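## Task

Take the nut out of the white box and set it in the tray, with no other object left in the tray. Afterwards put the white box's own lid back on it. Everything must stay in place without the robot holding it; at the end release and move the gripper away.

## Robot and tools

Robot: one Franka FR3 arm with seven joints and a parallel two-finger gripper, mounted beside a table. Tool calls drive it in a physics simulation. Something may occasionally tug a held part or nudge a loose object.

Frame: results report the hand in the scene frame. Origin is on the table surface straight below the arm base, +z is up, and +y points left when facing along +x. The base itself may sit slightly tilted. end_effector_position is in metres and end_effector_quat_wxyz is the orientation; both are printed estimates that can be off, more so when the arm is stretched far. The position is the point between the pads when closed; closed fingertips extend about 33 mm past it, fully open ones about 9 mm. The fingers point along the gripper's +z and open and close along its y.

execute_actions takes "actions", a list holding zero or one item, plus optional "pictures" (boolean). Camera images come back only with an empty list or pictures true.
- Empty list: no command; returns the current state and pictures.
- Action: {"rows": [...], "steps": n}. rows holds 1 to 15 rows; steps is 7 to 15 (default 15). Each row is used for one control step of 1/30 s; if there are fewer rows than steps the final row repeats.
- Wait: {"steps": n} with no rows, n up to 300; it returns once that many steps have elapsed since the previous result, reply time included.
A refused call sends nothing.

Row layout (one row per step, single arm, 10 numbers): joint1 to joint7, then gripper position, force_limit, speed. The seven joint values are absolute target angles in radians, in the same order and convention as the Joint positions line, not offsets. Stated ranges: joint1 (waist) -2.744..2.744, joint2 (shoulder) -1.784..1.784, joint3 (upper arm roll) -2.901..2.901, joint4 (elbow) -3.042..-0.152, joint5 (forearm roll) -2.807..2.807, joint6 (wrist pitch) 0.544..4.517, joint7 (wrist roll) -3.016..3.016. A target more than 0.018 rad outside a range, and further out than the last reported angle, gets the call refused. True ends may differ by up to 0.018 rad; a target beyond the true end is clipped there, reported by a "joint sent to its limit" line (possibly referring to an earlier action). Absence of that line does not prove more room.

Gripper numbers, each in [-1, 1]: position is an absolute opening, +1 fully open (140 mm), about -0.8 pads touching, -1 closes until blocked. force_limit sets squeeze: roughly 14 N at -1, 60 N at 0, 107 N at +1 (for parts up to 40 mm). speed: about 30 mm/s at -1, 140 at 0, 250 at +1. Closing pushes the fingertips about 24 mm further from the arm, so keep clearance above surfaces.

Gripping: send position -1 and confirm object_status is 2. Codes: 0 moving, 1 blocked while opening, 2 blocked while closing (holding), 3 reached target or pads met (a thin item may still be held). Stopped fingers stay put until position changes by at least 0.01 or the object yields or slips, then they continue toward the requested position. To squeeze harder while at 2, raise force_limit and switch position between -1 and -0.98. position_measured is in counts (3 fully open, 230 pads together), not linear in mm.

Motion: joint speed is capped. Each step the target is held within a lead of the measured angle: 0.248 rad for joints 1 to 4, 0.677 for joint5, 0.715 for joint6, 1.54 for joint7. If targets would move the gripper more than 70 mm from where it is, all are scaled back. The arm keeps heading for the last row sent while you think or wait, until it nearly stops or a step is HELD. Each action's result is captured 7 steps before it ends; those remaining steps run during your next reply, and the next action starts after them.

Result lines: state with hand pose; Joint positions and Joint velocities (rad, rad/s, column order); Joint torques (total drive output, with offsets and noise); External joint torques (estimated resistance from outside forces, including friction and held weight, or "no reading"); object_status and position_measured; HELD marks steps where your row was partly or fully not sent; "joint command not followed" means the clearance check altered or blocked targets (mount blocks and posts count as the arm); MOTOR HOT warns of overheating from sustained load.

Avoid: contact torque reaching a joint's load limit (85 N m for joints 1 to 4, 11 N m for joints 5 to 7) or outside force of 85 N on the arm, tool or held object (weight counts); either stops the arm for 10 s and drops the rest of the call. Overheating applies the brakes until cooled. Do not knock or place anything off the table; that fails the job. Drops, slips, slams, hard hits and heavy pushes are penalised. Smooth, economical motion is preferred.

zoom_image: {"camera", "region": [x0, y0, x1, y1]} in pixels of that camera's latest image, origin top-left, at most 504 by 504. Cameras: cam_head_left (896x504) and cam_head_right (896x504), pinhole with slight radial distortion, fy about 397 to 399; cam_wrist (616x616), fisheye, fx about 189.

finished_scene: {"scene": number of the current scene}. Replying without any tool call ends everything. Release the part and lid, move clear, then call it.

Each tool is called after ">>>" by a JSON object that holds its "op" and its "data", one argument or row to a line.

## Session

>>> {"op": "execute_actions", "data": {
  "actions": []
}}

Scene clock: 0.00 s of 8400.00 s.
end_effector_position=(+0.8040, +0.0135, +0.3245) position_measured=3 object_status=3 end_effector_quat_wxyz=(+0.142, -0.014, +0.989, +0.041)
Joint positions: [ 0.147  0.574 -0.179 -1.281  0.225  2.12   1.429]
Joint velocities: [ 0.     0.001  0.001 -0.001 -0.002  0.001 -0.001]
Joint torques (N m, as the joint torque sensors report them, + toward a larger angle): no reading
External joint torques (N m, as the arm's controller estimates them; a push from outside toward a larger angle lowers the number): no reading

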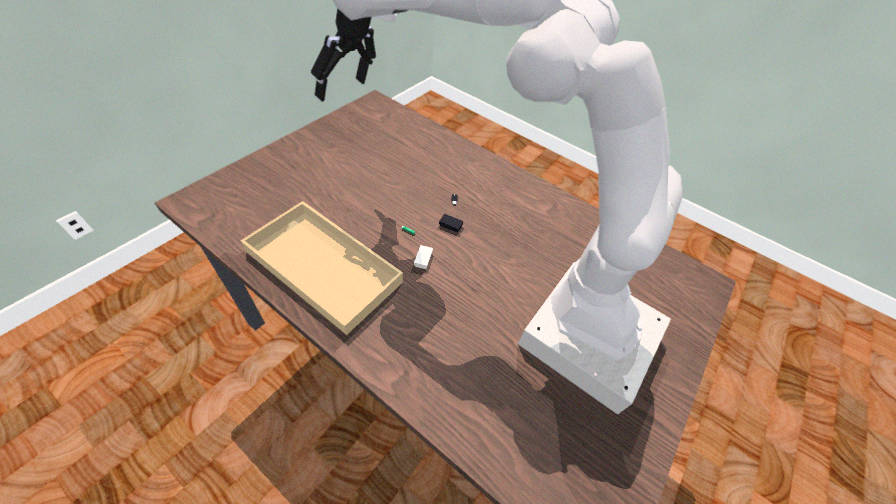

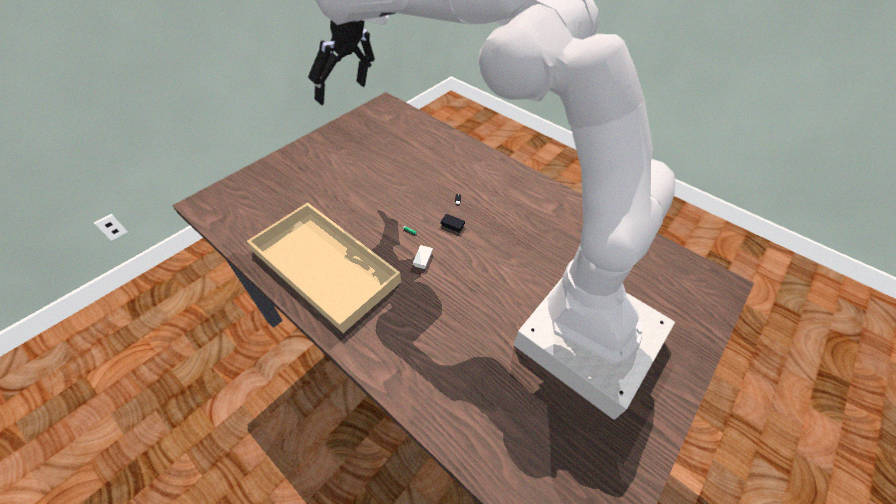

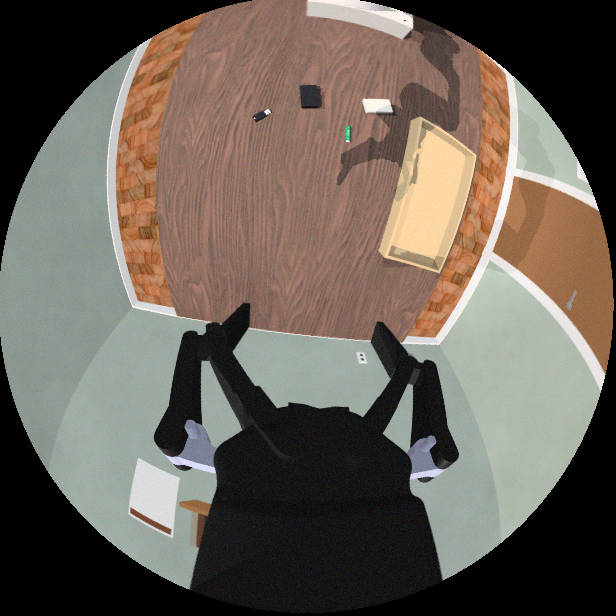

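>>> {"op": "zoom_image", "data": {
  "camera": "cam_head_left",
  "region": [370, 170, 510, 290]
}}

>>> {"op": "zoom_image", "data": {
  "camera": "cam_wrist",
  "region": [230, 60, 430, 170]
}}

Region (370, 170, 510, 290) of cam_head_left's 896x504 image, scaled by 3.600, with more detail than that image has; it fills the top 432 rows of this view, and the rest is white.

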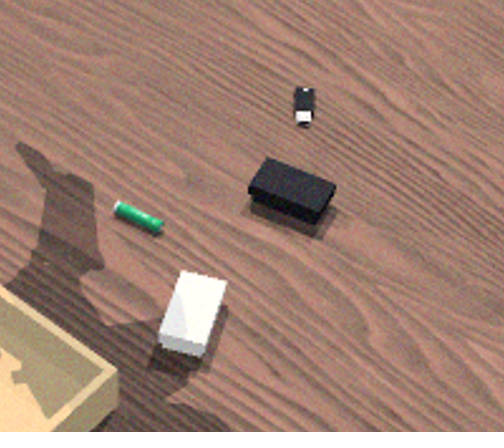

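Region (230, 60, 430, 170) of cam_wrist's 616x616 image, scaled by 2.520, with more detail than that image has; it fills the top 277 rows of this view, and the rest is white.

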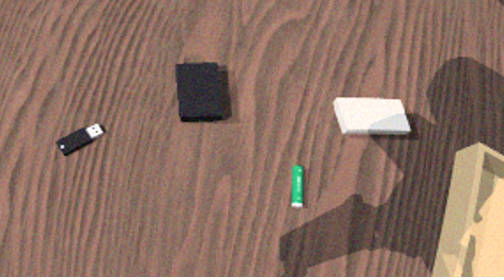

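>>> {"op": "execute_actions", "data": {
  "actions": [
    {"rows":[[0.1,-0.231,0,-2.461,0,2.23,1.429,1,0,0]]}
  ]
}}

>>> {"op": "execute_actions", "data": {
  "actions": [
    {"steps":75}
  ],
  "pictures": true
}}

Scene clock: 1.70 s of 8400.00 s.
end_effector_position=(+0.6703, +0.0537, +0.3867) position_measured=3 object_status=3 end_effector_quat_wxyz=(+0.145, -0.095, +0.985, +0.009)
Joint positions: [ 0.108  0.083 -0.008 -1.829  0.037  2.2    1.429]
Joint velocities: [ 0.001 -2.174  0.164 -2.043 -0.267  0.091  0.001]
Joint torques (N m, as the joint torque sensors report them, + toward a larger angle): [ -3.49 -25.03  -3.58  25.8    0.17   4.9   -0.13]
External joint torques (N m, as the arm's controller estimates them; a push from outside toward a larger angle lowers the number): [ 2.19 -1.09  1.4  -3.24 -0.63  0.38 -0.12]
Steps of this call (steps 1 to 43: nothing new was sent; steps 44 to 51: the first 8 steps of this action). Readings (joint positions | what the end effector reports):
44: [0.130 0.541 -0.144 -1.335 0.190 2.137 1.429] | position_measured=3 object_status=3
45: [0.116 0.489 -0.109 -1.406 0.152 2.147 1.429] | position_measured=3 object_status=3
47: [0.107 0.368 -0.058 -1.544 0.097 2.169 1.429] | position_measured=3 object_status=3
51: the state above

Scene clock: 4.20 s of 8400.00 s.
end_effector_position=(+0.4486, +0.0321, +0.2471) position_measured=3 object_status=3 end_effector_quat_wxyz=(-0.000, -0.104, +0.995, -0.000)
Joint positions: [ 0.103 -0.229 -0.001 -2.459  0.003  2.228  1.429]
Joint velocities: [-0.     0.001 -0.     0.     0.001 -0.     0.001]
Joint torques (N m, as the joint torque sensors report them, + toward a larger angle): [ -0.29 -22.93  -0.95  20.23   0.14   2.77  -0.21]
External joint torques (N m, as the arm's controller estimates them; a push from outside toward a larger angle lowers the number): [-0.21 -0.5  -0.66 -2.55 -0.51  0.35 -0.21]
Kept back: nothing.
Steps of this call (steps 1 to 7: the last 7 steps of your previous action; steps 8 to 45: the robot went on to your last target; steps 46 to 75: nothing new was sent). Readings (joint positions | what the end effector reports):
1: [0.108 0.009 -0.004 -1.899 0.030 2.205 1.429] | position_measured=3 object_status=3
2: [0.108 -0.063 -0.002 -1.968 0.024 2.210 1.429] | position_measured=3 object_status=3
4: [0.107 -0.166 -0.001 -2.075 0.017 2.216 1.429] | position_measured=3 object_status=3
8: [0.106 -0.213 -0.001 -2.222 0.013 2.222 1.429] | position_measured=3 object_status=3
75: the state above
The arm was judged still, so your last target was given up. Only a new action makes it travel on or press farther. Fingers that are still opening or closing keep moving.

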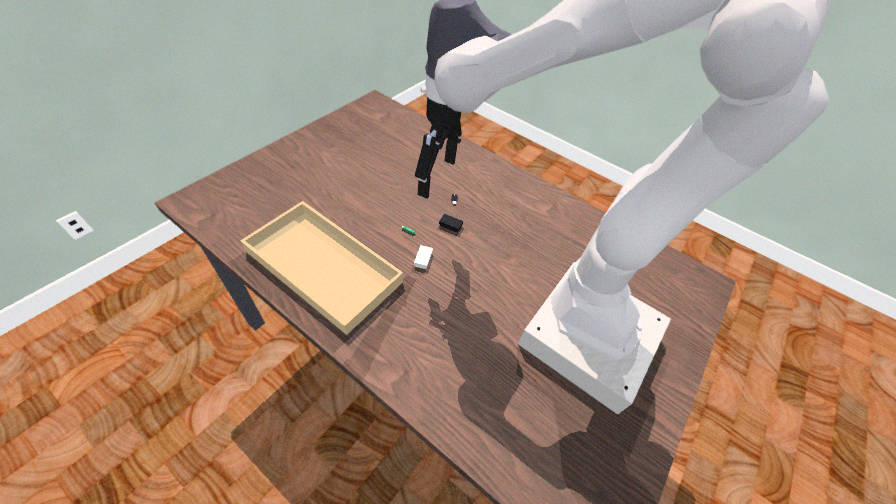

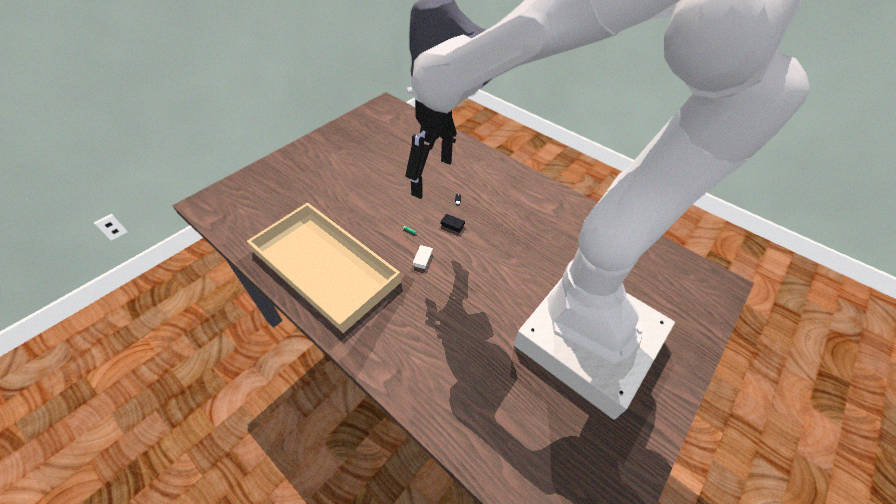

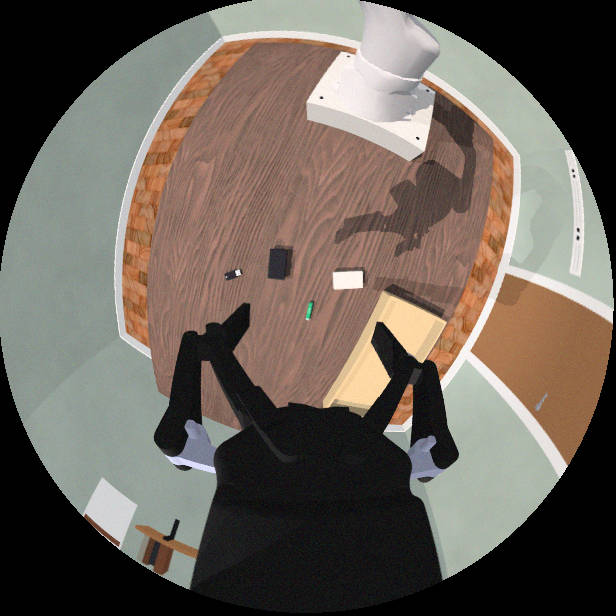

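>>> {"op": "execute_actions", "data": {
  "actions": [
    {"rows":[[0.26,0.025,0,-2.565,0,2.59,1.80,1,0,0]]}
  ]
}}

>>> {"op": "execute_actions", "data": {
  "actions": [
    {"steps":30}
  ],
  "pictures": true
}}

Scene clock: 5.77 s of 8400.00 s.
end_effector_position=(+0.4124, +0.0899, +0.1227) position_measured=3 object_status=3 end_effector_quat_wxyz=(-0.045, -0.090, +0.995, -0.006)
Joint positions: [ 0.244  0.007  0.002 -2.557  0.002  2.472  1.602]
Joint velocities: [ 0.275  0.475  0.056 -0.26  -0.005  0.63   0.644]
Joint torques (N m, as the joint torque sensors report them, + toward a larger angle): [ -3.54 -39.06  -4.94  26.22   0.15   4.37   0.21]
External joint torques (N m, as the arm's controller estimates them; a push from outside toward a larger angle lowers the number): [ 1.79  2.2   0.24 -2.09 -0.55  0.63  0.22]
Steps of this call (steps 1 to 39: nothing new was sent; steps 40 to 47: the first 8 steps of this action). Readings (joint positions | what the end effector reports):
40: [0.115 -0.217 -0.007 -2.462 0.003 2.255 1.443] | position_measured=3 object_status=3
41: [0.134 -0.187 -0.008 -2.471 0.003 2.287 1.461] | position_measured=3 object_status=3
43: [0.175 -0.116 -0.007 -2.500 0.003 2.349 1.501] | position_measured=3 object_status=3
47: the state above

Scene clock: 6.77 s of 8400.00 s.
end_effector_position=(+0.4362, +0.1006, +0.1191) position_measured=3 object_status=3 end_effector_quat_wxyz=(-0.002, -0.003, +1.000, -0.001)
Joint positions: [ 0.258  0.026  0.001 -2.566  0.002  2.587  1.789]
Joint velocities: [ 0.002 -0.     0.002 -0.001  0.     0.001  0.023]
Joint torques (N m, as the joint torque sensors report them, + toward a larger angle): [  1.64 -27.89  -0.76  17.86   0.07   2.91   0.2 ]
External joint torques (N m, as the arm's controller estimates them; a push from outside toward a larger angle lowers the number): [ 1.73 -0.81 -0.69 -0.55 -0.37  0.52  0.2 ]
Kept back: nothing.
Steps of this call (steps 1 to 7: the last 7 steps of your previous action; steps 8 to 30: the robot went on to your last target). Readings (joint positions | what the end effector reports):
1: [0.251 0.019 0.003 -2.563 0.002 2.491 1.622] | position_measured=3 object_status=3
2: [0.255 0.024 0.003 -2.566 0.002 2.507 1.640] | position_measured=3 object_status=3
4: [0.257 0.026 0.003 -2.567 0.002 2.533 1.671] | position_measured=3 object_status=3
8: [0.258 0.026 0.002 -2.566 0.002 2.563 1.716] | position_measured=3 object_status=3
30: the state above

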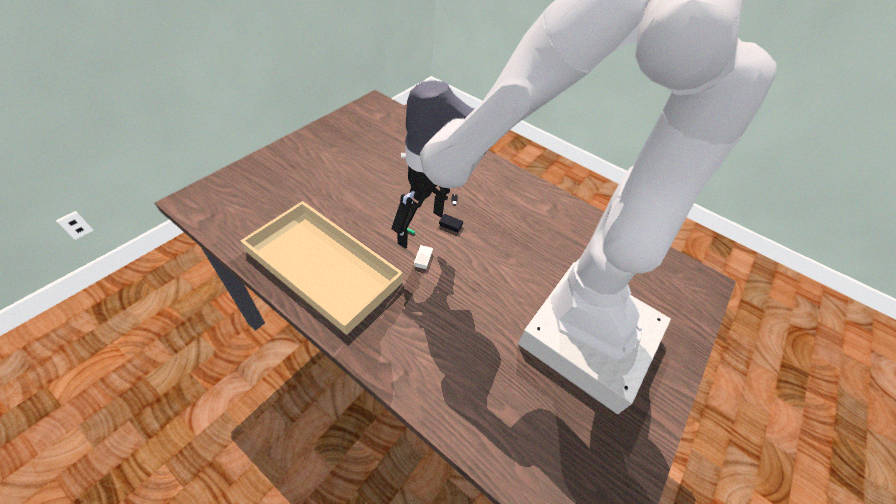

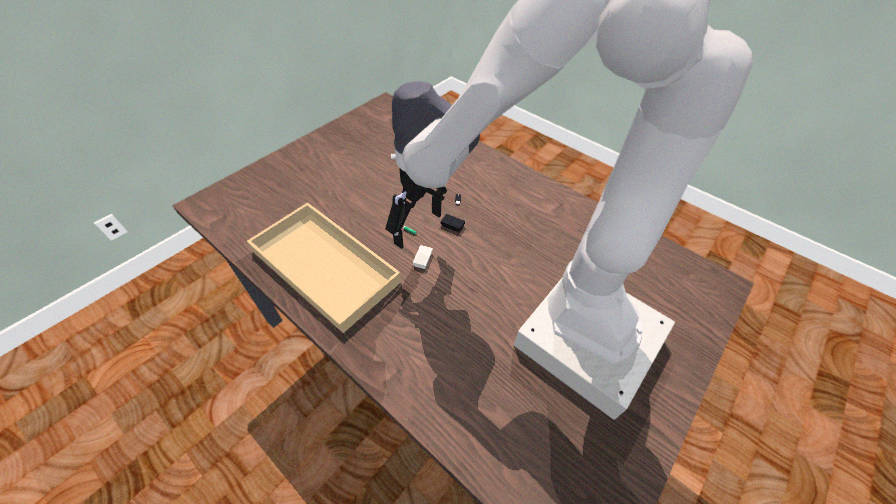

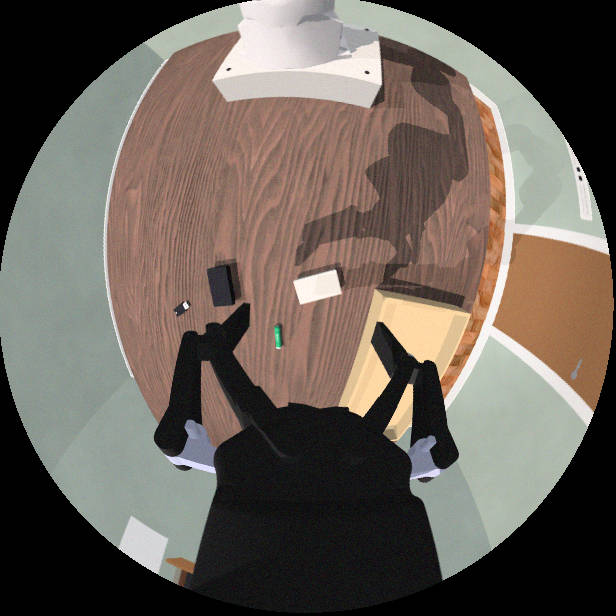

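>>> {"op": "execute_actions", "data": {
  "actions": [
    {"rows":[[0.292,-0.019,0,-2.623,0,2.604,0,0,0,0]]}
  ]
}}

>>> {"op": "execute_actions", "data": {
  "actions": [
    {"steps":35}
  ],
  "pictures": true
}}

Scene clock: 7.93 s of 8400.00 s.
end_effector_position=(+0.4174, +0.1099, +0.1199) position_measured=54 object_status=0 end_effector_quat_wxyz=(-0.002, -0.497, +0.868, -0.000)
Joint positions: [ 0.289 -0.016  0.001 -2.619  0.002  2.598  0.786]
Joint velocities: [ 0.008 -0.019 -0.001 -0.024 -0.     0.018 -2.595]
Joint torques (N m, as the joint torque sensors report them, + toward a larger angle): [  2.55 -26.82  -0.67  16.47  -0.05   2.94  -0.83]
External joint torques (N m, as the arm's controller estimates them; a push from outside toward a larger angle lowers the number): [ 2.85 -1.38 -0.25 -2.14 -0.5   0.46 -0.87]
Steps of this call (steps 1 to 15: the robot went on to your last target; steps 16 to 27: nothing new was sent; steps 28 to 35: the first 8 steps of this action). Readings (joint positions | what the end effector reports):
28: [0.263 0.018 -0.002 -2.577 0.002 2.591 1.669] | position_measured=3 object_status=0
29: [0.270 0.006 -0.002 -2.593 0.002 2.593 1.512] | position_measured=8 object_status=0
31: [0.282 -0.008 -0.000 -2.610 0.002 2.595 1.218] | position_measured=24 object_status=0
35: the state above

Scene clock: 9.10 s of 8400.00 s.
end_effector_position=(+0.4176, +0.1101, +0.1201) position_measured=129 object_status=3 end_effector_quat_wxyz=(+0.001, +0.785, -0.619, +0.000)
Joint positions: [ 0.289 -0.017  0.001 -2.621  0.002  2.602  0.02 ]
Joint velocities: [-0.    -0.    -0.    -0.001 -0.    -0.    -0.057]
Joint torques (N m, as the joint torque sensors report them, + toward a larger angle): [  2.01 -26.76  -0.69  16.18  -0.02   2.85  -0.33]
External joint torques (N m, as the arm's controller estimates them; a push from outside toward a larger angle lowers the number): [ 2.09 -1.19 -0.6  -2.22 -0.43  0.35 -0.33]
Kept back: nothing.
Steps of this call (steps 1 to 7: the last 7 steps of your previous action; steps 8 to 35: the robot went on to your last target). Readings (joint positions | what the end effector reports):
1: [0.289 -0.017 0.001 -2.620 0.002 2.599 0.705] | position_measured=62 object_status=0
2: [0.289 -0.017 0.001 -2.620 0.002 2.599 0.632] | position_measured=69 object_status=0
4: [0.289 -0.017 0.001 -2.621 0.002 2.600 0.508] | position_measured=84 object_status=0
8: [0.289 -0.017 0.001 -2.621 0.002 2.601 0.329] | position_measured=115 object_status=0
35: the state above

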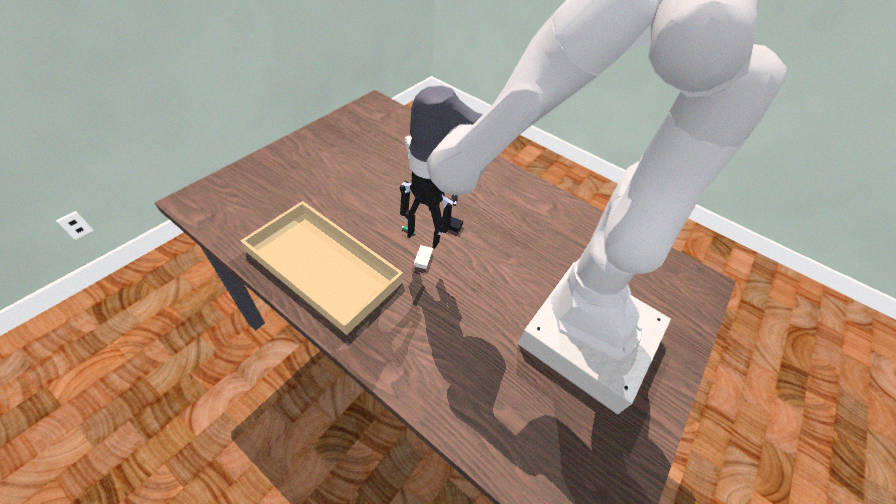

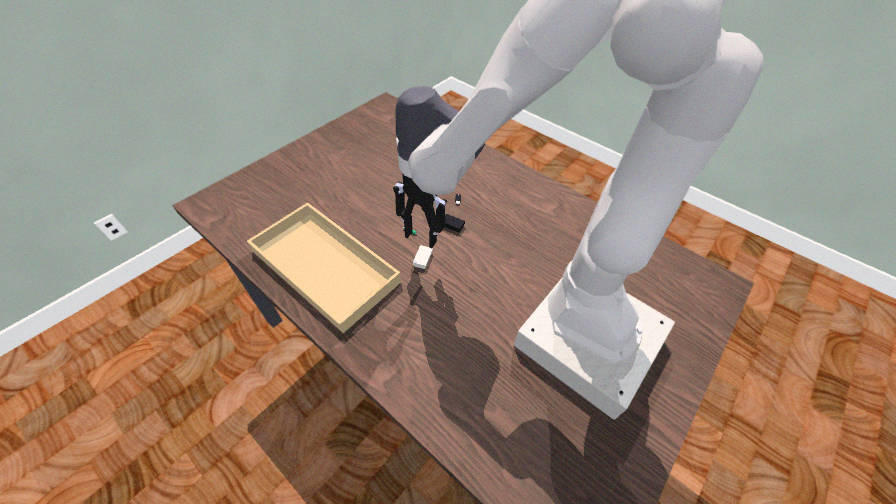

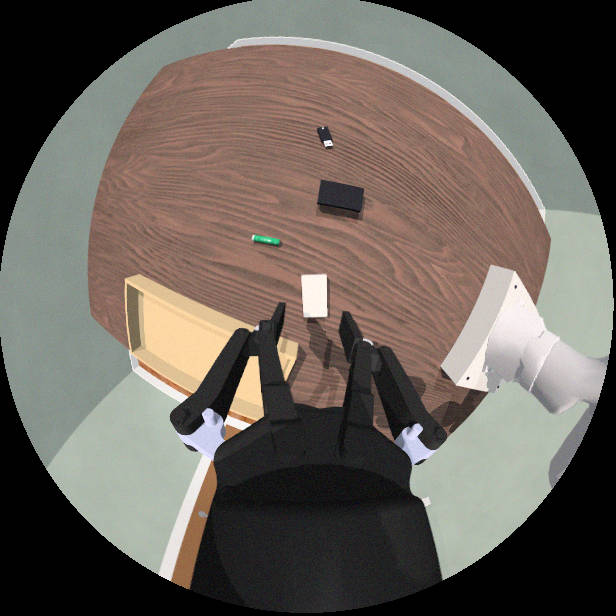

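>>> {"op": "execute_actions", "data": {
  "actions": [
    {"rows":[[0.261,0.114,0,-2.642,0,2.756,-0.03,0,0,0]]}
  ]
}}

>>> {"op": "execute_actions", "data": {
  "actions": [
    {"steps":15}
  ],
  "pictures": true
}}

>>> {"op": "zoom_image", "data": {
  "camera": "cam_wrist",
  "region": [240, 240, 400, 380]
}}

>>> {"op": "zoom_image", "data": {
  "camera": "cam_head_left",
  "region": [380, 200, 480, 290]
}}

Scene clock: 9.80 s of 8400.00 s.
end_effector_position=(+0.4031, +0.0948, +0.0669) position_measured=129 object_status=3 end_effector_quat_wxyz=(+0.015, +0.787, -0.617, -0.011)
Joint positions: [ 0.264  0.113 -0.    -2.644  0.002  2.719 -0.012]
Joint velocities: [-0.006  0.023  0.001 -0.001 -0.     0.201 -0.048]
Joint torques (N m, as the joint torque sensors report them, + toward a larger angle): [ -2.06 -29.96   0.49  15.45  -0.02   3.11  -0.14]
External joint torques (N m, as the arm's controller estimates them; a push from outside toward a larger angle lowers the number): [-2.24 -0.65  0.13 -1.9  -0.29  0.56 -0.14]
Steps of this call (steps 1 to 13: the robot went on to your last target; steps 14 to 21: the first 8 steps of this action). Readings (joint positions | what the end effector reports):
14: [0.285 -0.001 0.002 -2.620 0.002 2.626 0.004] | position_measured=129 object_status=3
15: [0.279 0.032 0.002 -2.621 0.002 2.652 0.001] | position_measured=129 object_status=3
17: [0.269 0.084 0.001 -2.635 0.002 2.684 -0.004] | position_measured=129 object_status=3
21: the state above

Scene clock: 10.30 s of 8400.00 s.
end_effector_position=(+0.4133, +0.0971, +0.0695) position_measured=129 object_status=3 end_effector_quat_wxyz=(+0.002, +0.791, -0.612, -0.000)
Joint positions: [ 0.264  0.114 -0.    -2.644  0.002  2.752 -0.024]
Joint velocities: [ 0.001 -0.001  0.001  0.     0.     0.011 -0.009]
Joint torques (N m, as the joint torque sensors report them, + toward a larger angle): [ -1.55 -26.88   0.1   16.4   -0.07   2.9   -0.19]
External joint torques (N m, as the arm's controller estimates them; a push from outside toward a larger angle lowers the number): [-1.56  0.68 -0.01  0.45 -0.37  0.4  -0.19]
Kept back: nothing.
Steps of this call (steps 1 to 7: the last 7 steps of your previous action; steps 8 to 15: the robot went on to your last target). Readings (joint positions | what the end effector reports):
1: [0.264 0.114 -0.000 -2.644 0.002 2.725 -0.014] | position_measured=129 object_status=3
2: [0.264 0.114 -0.000 -2.644 0.002 2.730 -0.015] | position_measured=129 object_status=3
4: [0.264 0.114 -0.000 -2.644 0.002 2.738 -0.017] | position_measured=129 object_status=3
8: [0.264 0.114 -0.000 -2.644 0.002 2.747 -0.021] | position_measured=129 object_status=3
15: the state above

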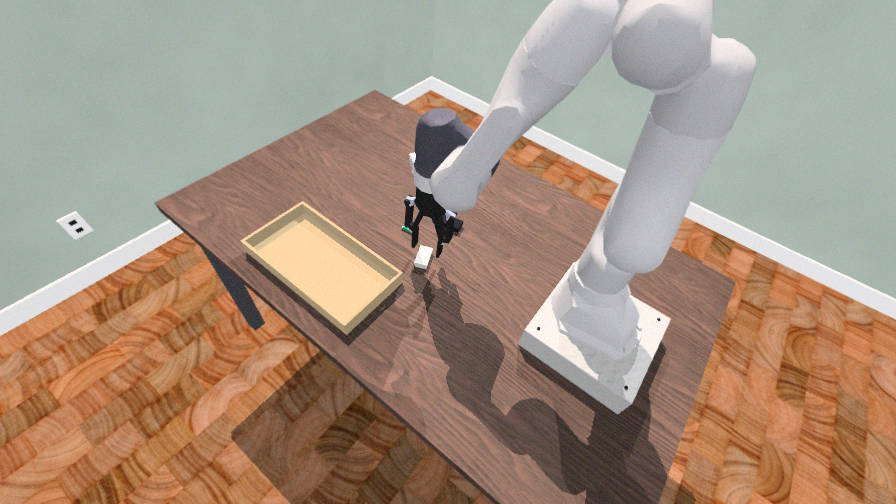

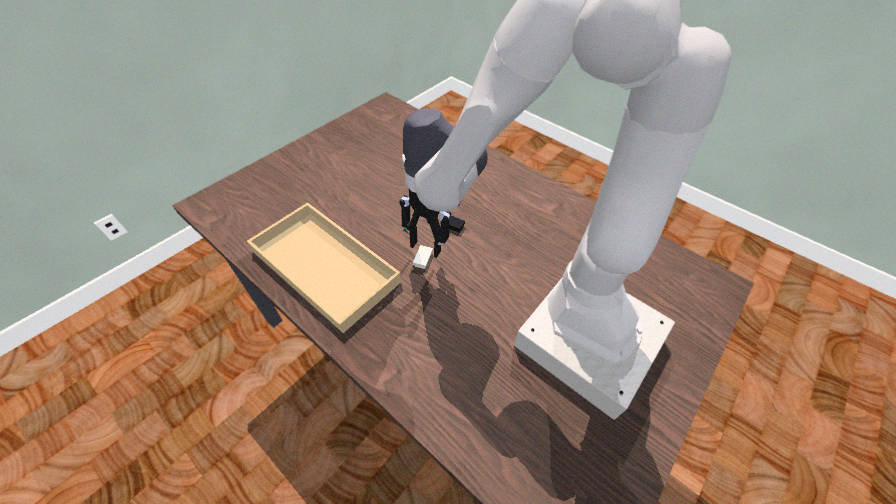

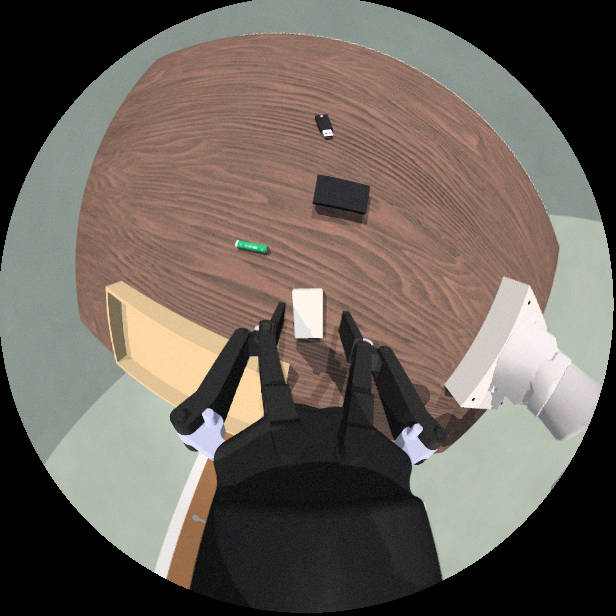

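Region (240, 240, 400, 380) of cam_wrist's 616x616 image, scaled by 3.150, with more detail than that image has; it fills the top 441 rows of this view, and the rest is white.

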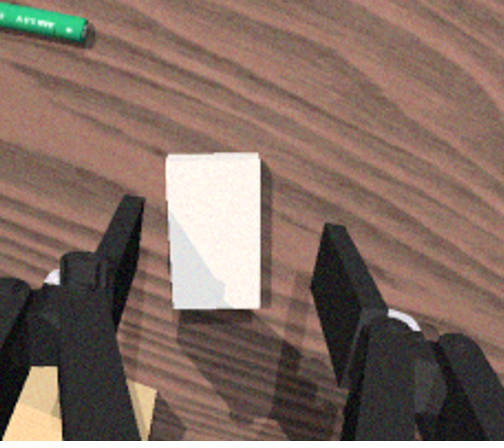

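Region (380, 200, 480, 290) of cam_head_left's 896x504 image, scaled by 5.040, with more detail than that image has; it fills the top 454 rows of this view, and the rest is white.

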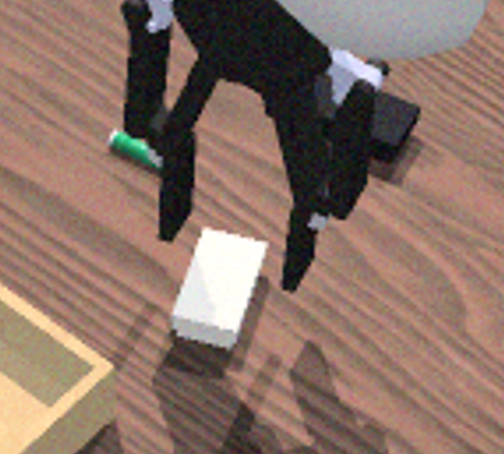

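>>> {"op": "execute_actions", "data": {
  "actions": [
    {"rows":[[0.261,0.186,0,-2.62,0,2.81,-0.03,0,0,0]]}
  ]
}}

>>> {"op": "execute_actions", "data": {
  "actions": [
    {"rows":[[0.261,0.186,0,-2.62,0,2.81,-0.03,-1,-0.5,0]]}
  ],
  "pictures": true
}}

>>> {"op": "zoom_image", "data": {
  "camera": "cam_head_left",
  "region": [380, 200, 480, 290]
}}

Scene clock: 11.27 s of 8400.00 s.
end_effector_position=(+0.4151, +0.0974, +0.0490) position_measured=129 object_status=3 end_effector_quat_wxyz=(+0.005, +0.791, -0.611, -0.003)
Joint positions: [ 0.264  0.184 -0.    -2.624  0.002  2.795 -0.027]
Joint velocities: [ 0.     0.021 -0.001  0.018  0.     0.07  -0.001]
Joint torques (N m, as the joint torque sensors report them, + toward a larger angle): [ -0.68 -27.9   -0.21  14.53  -0.01   3.1   -0.2 ]
External joint torques (N m, as the arm's controller estimates them; a push from outside toward a larger angle lowers the number): [-0.57  1.96 -0.27 -0.85 -0.28  0.55 -0.2 ]
Steps of this call (steps 1 to 15: the robot went on to your last target; steps 16 to 21: nothing new was sent; steps 22 to 29: the first 8 steps of this action). Readings (joint positions | what the end effector reports):
22: [0.264 0.124 -0.000 -2.637 0.002 2.762 -0.026] | position_measured=129 object_status=3
23: [0.264 0.143 -0.000 -2.630 0.002 2.771 -0.026] | position_measured=129 object_status=3
25: [0.264 0.169 -0.000 -2.626 0.002 2.783 -0.027] | position_measured=129 object_status=3
29: the state above

Scene clock: 11.77 s of 8400.00 s.
end_effector_position=(+0.4213, +0.0988, +0.0514) position_measured=179 object_status=0 end_effector_quat_wxyz=(-0.001, +0.791, -0.611, +0.002)
Joint positions: [ 0.264  0.183 -0.    -2.621  0.002  2.807 -0.027]
Joint velocities: [-0.001 -0.011 -0.     0.021  0.001  0.016 -0.001]
Joint torques (N m, as the joint torque sensors report them, + toward a larger angle): [ -0.34 -26.85  -0.47  13.38  -0.08   2.54  -0.28]
External joint torques (N m, as the arm's controller estimates them; a push from outside toward a larger angle lowers the number): [-0.21  1.7  -0.51 -1.04 -0.35  0.27 -0.27]
Steps of this call (steps 1 to 7: the last 7 steps of your previous action; steps 8 to 15: the first 8 steps of this action). Readings (joint positions | what the end effector reports):
8: [0.264 0.185 -0.000 -2.622 0.002 2.805 -0.027] | position_measured=129 object_status=0
9: [0.264 0.185 -0.000 -2.622 0.002 2.806 -0.027] | position_measured=134 object_status=0
11: [0.264 0.185 -0.000 -2.622 0.002 2.806 -0.027] | position_measured=149 object_status=0
15: the state above

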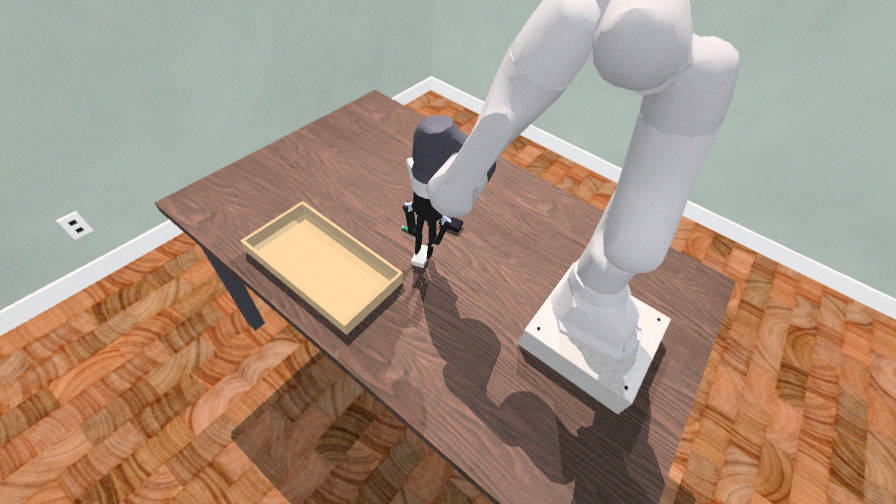

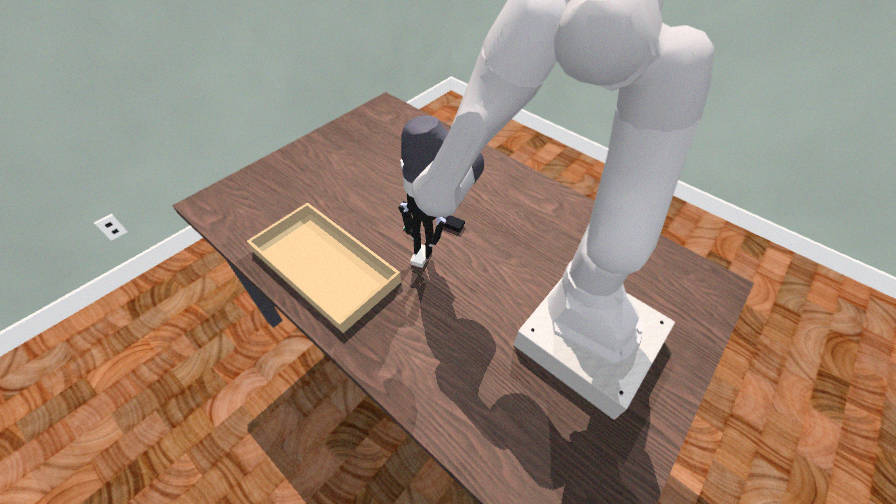

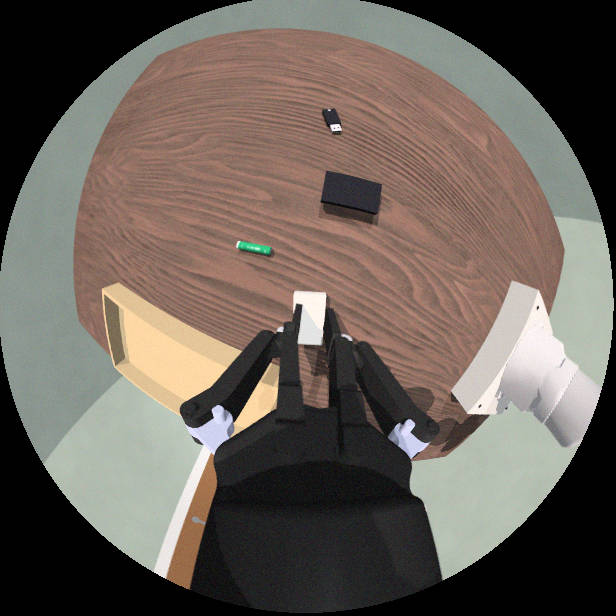

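Region (380, 200, 480, 290) of cam_head_left's 896x504 image, scaled by 5.040, with more detail than that image has; it fills the top 454 rows of this view, and the rest is white.

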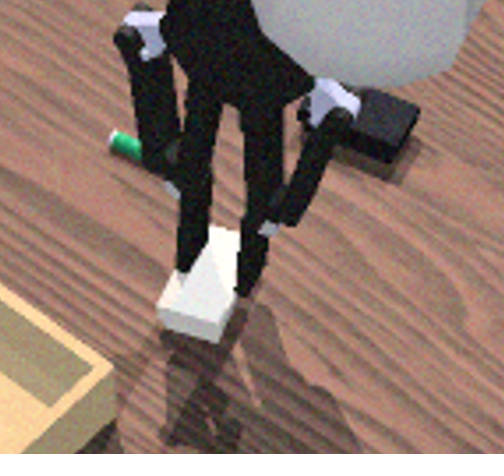

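>>> {"op": "execute_actions", "data": {
  "actions": []
}}

>>> {"op": "zoom_image", "data": {
  "camera": "cam_wrist",
  "region": [240, 250, 400, 390]
}}

>>> {"op": "zoom_image", "data": {
  "camera": "cam_head_left",
  "region": [380, 200, 480, 290]
}}

Scene clock: 12.00 s of 8400.00 s.
end_effector_position=(+0.4223, +0.0991, +0.0518) position_measured=232 object_status=0 end_effector_quat_wxyz=(-0.002, +0.791, -0.611, +0.003)
Joint positions: [ 0.264  0.183 -0.    -2.62   0.002  2.809 -0.027]
Joint velocities: [-0.001  0.001 -0.001 -0.     0.001  0.003 -0.001]
Joint torques (N m, as the joint torque sensors report them, + toward a larger angle): [ -0.52 -26.89  -0.33  14.45  -0.12   2.76  -0.18]
External joint torques (N m, as the arm's controller estimates them; a push from outside toward a larger angle lowers the number): [-0.43  2.33 -0.41 -0.83 -0.39  0.22 -0.18]
Kept back: nothing.
Steps of this call (steps 1 to 7: the last 7 steps of your previous action). Readings (joint positions | what the end effector reports):
1: [0.264 0.183 -0.000 -2.621 0.002 2.808 -0.027] | position_measured=187 object_status=0
2: [0.264 0.183 -0.000 -2.620 0.002 2.808 -0.027] | position_measured=195 object_status=0
4: [0.264 0.183 -0.000 -2.620 0.002 2.808 -0.027] | position_measured=210 object_status=0
7: the state above

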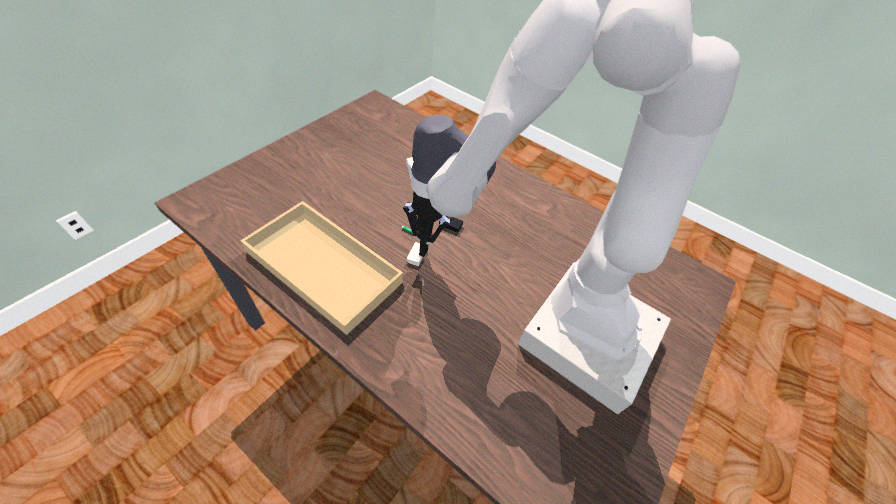

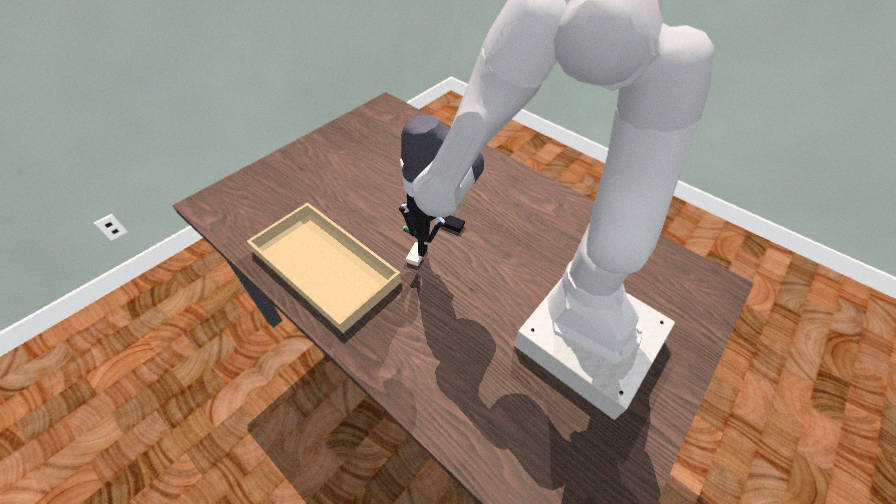

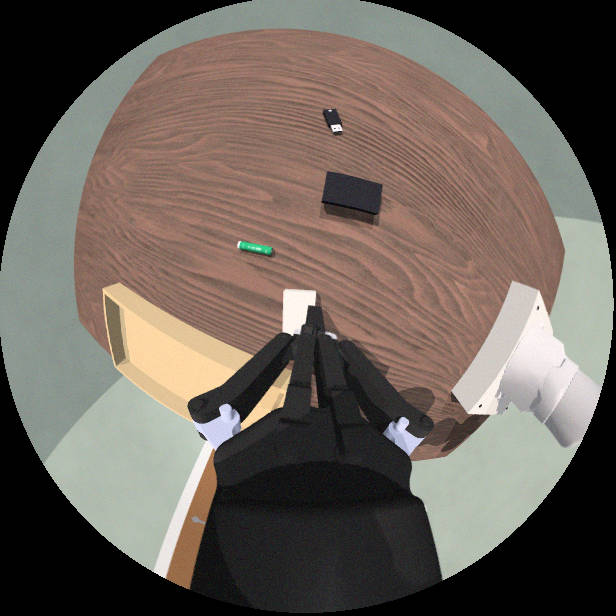

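Region (240, 250, 400, 390) of cam_wrist's 616x616 image, scaled by 3.150, with more detail than that image has; it fills the top 441 rows of this view, and the rest is white.

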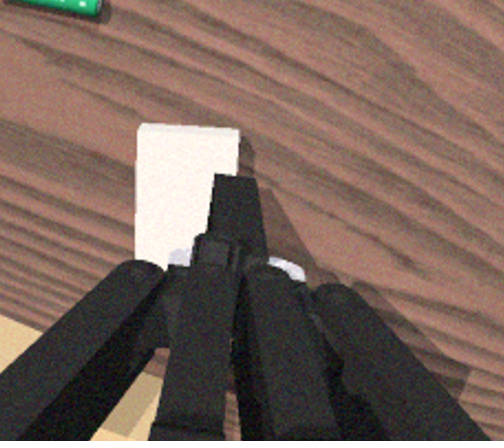

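Region (380, 200, 480, 290) of cam_head_left's 896x504 image, scaled by 5.040, with more detail than that image has; it fills the top 454 rows of this view, and the rest is white.

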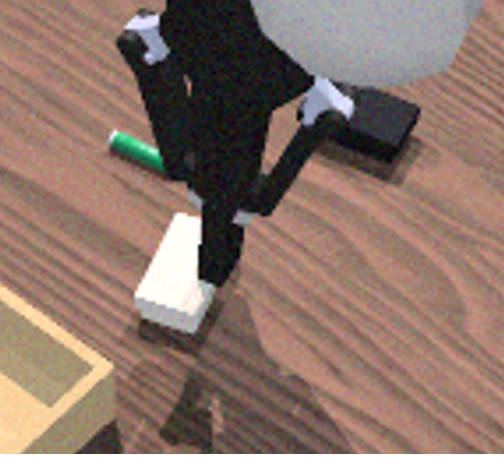

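>>> {"op": "execute_actions", "data": {
  "actions": [
    {"rows":[[0.261,0.184,0,-2.62,0,2.81,-0.03,0,-0.5,0],[0.261,0.184,0,-2.62,0,2.81,-0.03,0,-0.5,0],[0.261,0.184,0,-2.62,0,2.81,-0.03,0,-0.5,0],[0.261,0.184,0,-2.62,0,2.81,-0.03,0,-0.5,0],[0.261,0.143,0,-2.5745,0,2.72,-0.03,0,-0.5,0]]}
  ]
}}

>>> {"op": "execute_actions", "data": {
  "actions": [
    {"steps":12}
  ],
  "pictures": true
}}

>>> {"op": "zoom_image", "data": {
  "camera": "cam_wrist",
  "region": [240, 250, 400, 390]
}}

Scene clock: 12.93 s of 8400.00 s.
end_effector_position=(+0.4392, +0.1031, +0.0710) position_measured=181 object_status=0 end_effector_quat_wxyz=(-0.008, +0.791, -0.611, +0.008)
Joint positions: [ 0.263  0.154 -0.    -2.586  0.002  2.762 -0.027]
Joint velocities: [ 0.    -0.206 -0.     0.202  0.001 -0.207 -0.   ]
Joint torques (N m, as the joint torque sensors report them, + toward a larger angle): [ -1.17 -24.48  -0.33  11.84  -0.04   1.35  -0.27]
External joint torques (N m, as the arm's controller estimates them; a push from outside toward a larger angle lowers the number): [-1.09 -0.49 -0.39 -0.04 -0.32 -0.42 -0.27]
Steps of this call (steps 1 to 15: the robot went on to your last target; steps 16 to 20: nothing new was sent; steps 21 to 28: the first 8 steps of this action). Readings (joint positions | what the end effector reports):
21: [0.264 0.183 -0.000 -2.620 0.002 2.809 -0.027] | position_measured=232 object_status=0
22: [0.264 0.183 -0.000 -2.620 0.002 2.809 -0.027] | position_measured=232 object_status=0
24: [0.264 0.183 -0.000 -2.620 0.002 2.809 -0.027] | position_measured=211 object_status=0
28: the state above

Scene clock: 13.33 s of 8400.00 s.
end_effector_position=(+0.4380, +0.1029, +0.0759) position_measured=129 object_status=0 end_effector_quat_wxyz=(-0.003, +0.791, -0.611, +0.004)
Joint positions: [ 0.263  0.143 -0.    -2.576  0.002  2.726 -0.027]
Joint velocities: [ 0.001  0.001 -0.001 -0.     0.    -0.024  0.001]
Joint torques (N m, as the joint torque sensors report them, + toward a larger angle): [ -0.28 -28.74   0.11  16.02   0.06   2.23  -0.17]
External joint torques (N m, as the arm's controller estimates them; a push from outside toward a larger angle lowers the number): [-0.22  0.42  0.04 -0.57 -0.27 -0.3  -0.17]
Kept back: nothing.
Steps of this call (steps 1 to 7: the last 7 steps of your previous action; steps 8 to 12: the robot went on to your last target). Readings (joint positions | what the end effector reports):
1: [0.263 0.148 -0.000 -2.581 0.002 2.756 -0.027] | position_measured=173 object_status=0
2: [0.263 0.145 -0.000 -2.578 0.002 2.751 -0.027] | position_measured=165 object_status=0
4: [0.263 0.143 -0.000 -2.576 0.002 2.742 -0.027] | position_measured=150 object_status=0
8: [0.263 0.143 -0.000 -2.576 0.002 2.731 -0.027] | position_measured=129 object_status=0
12: the state above

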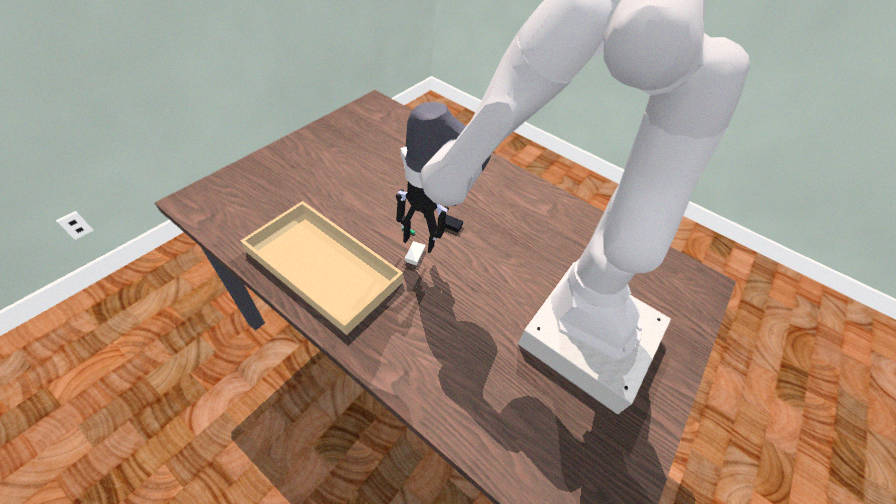

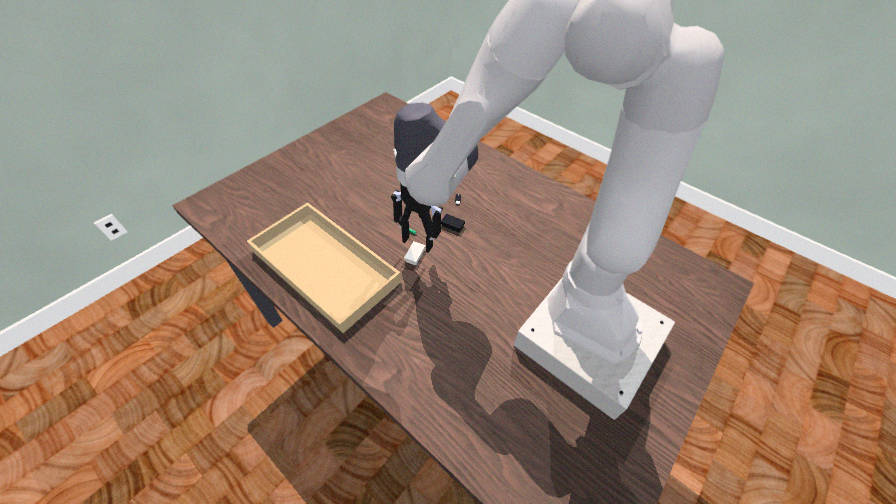

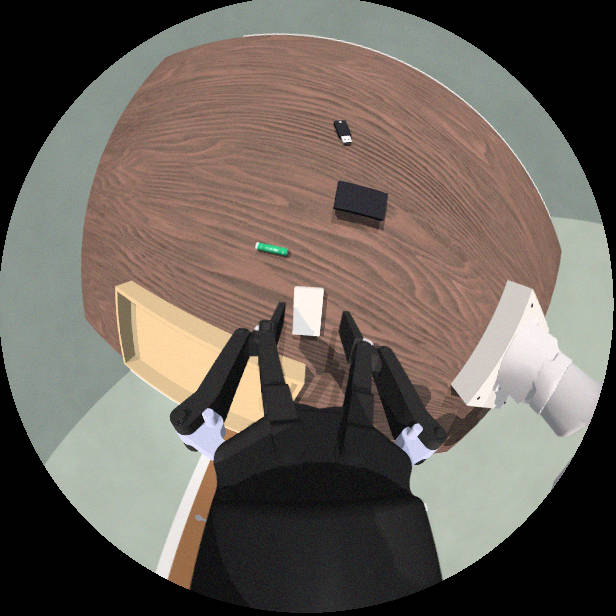

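Region (240, 250, 400, 390) of cam_wrist's 616x616 image, scaled by 3.150, with more detail than that image has; it fills the top 441 rows of this view, and the rest is white.

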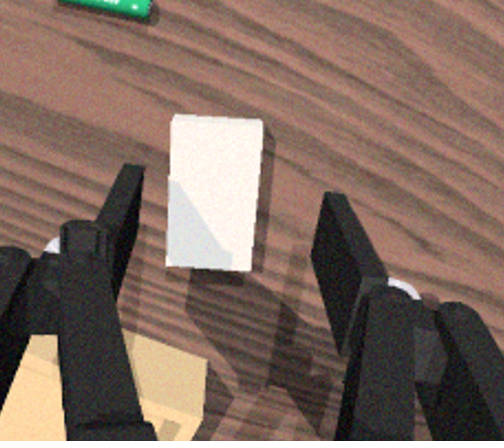

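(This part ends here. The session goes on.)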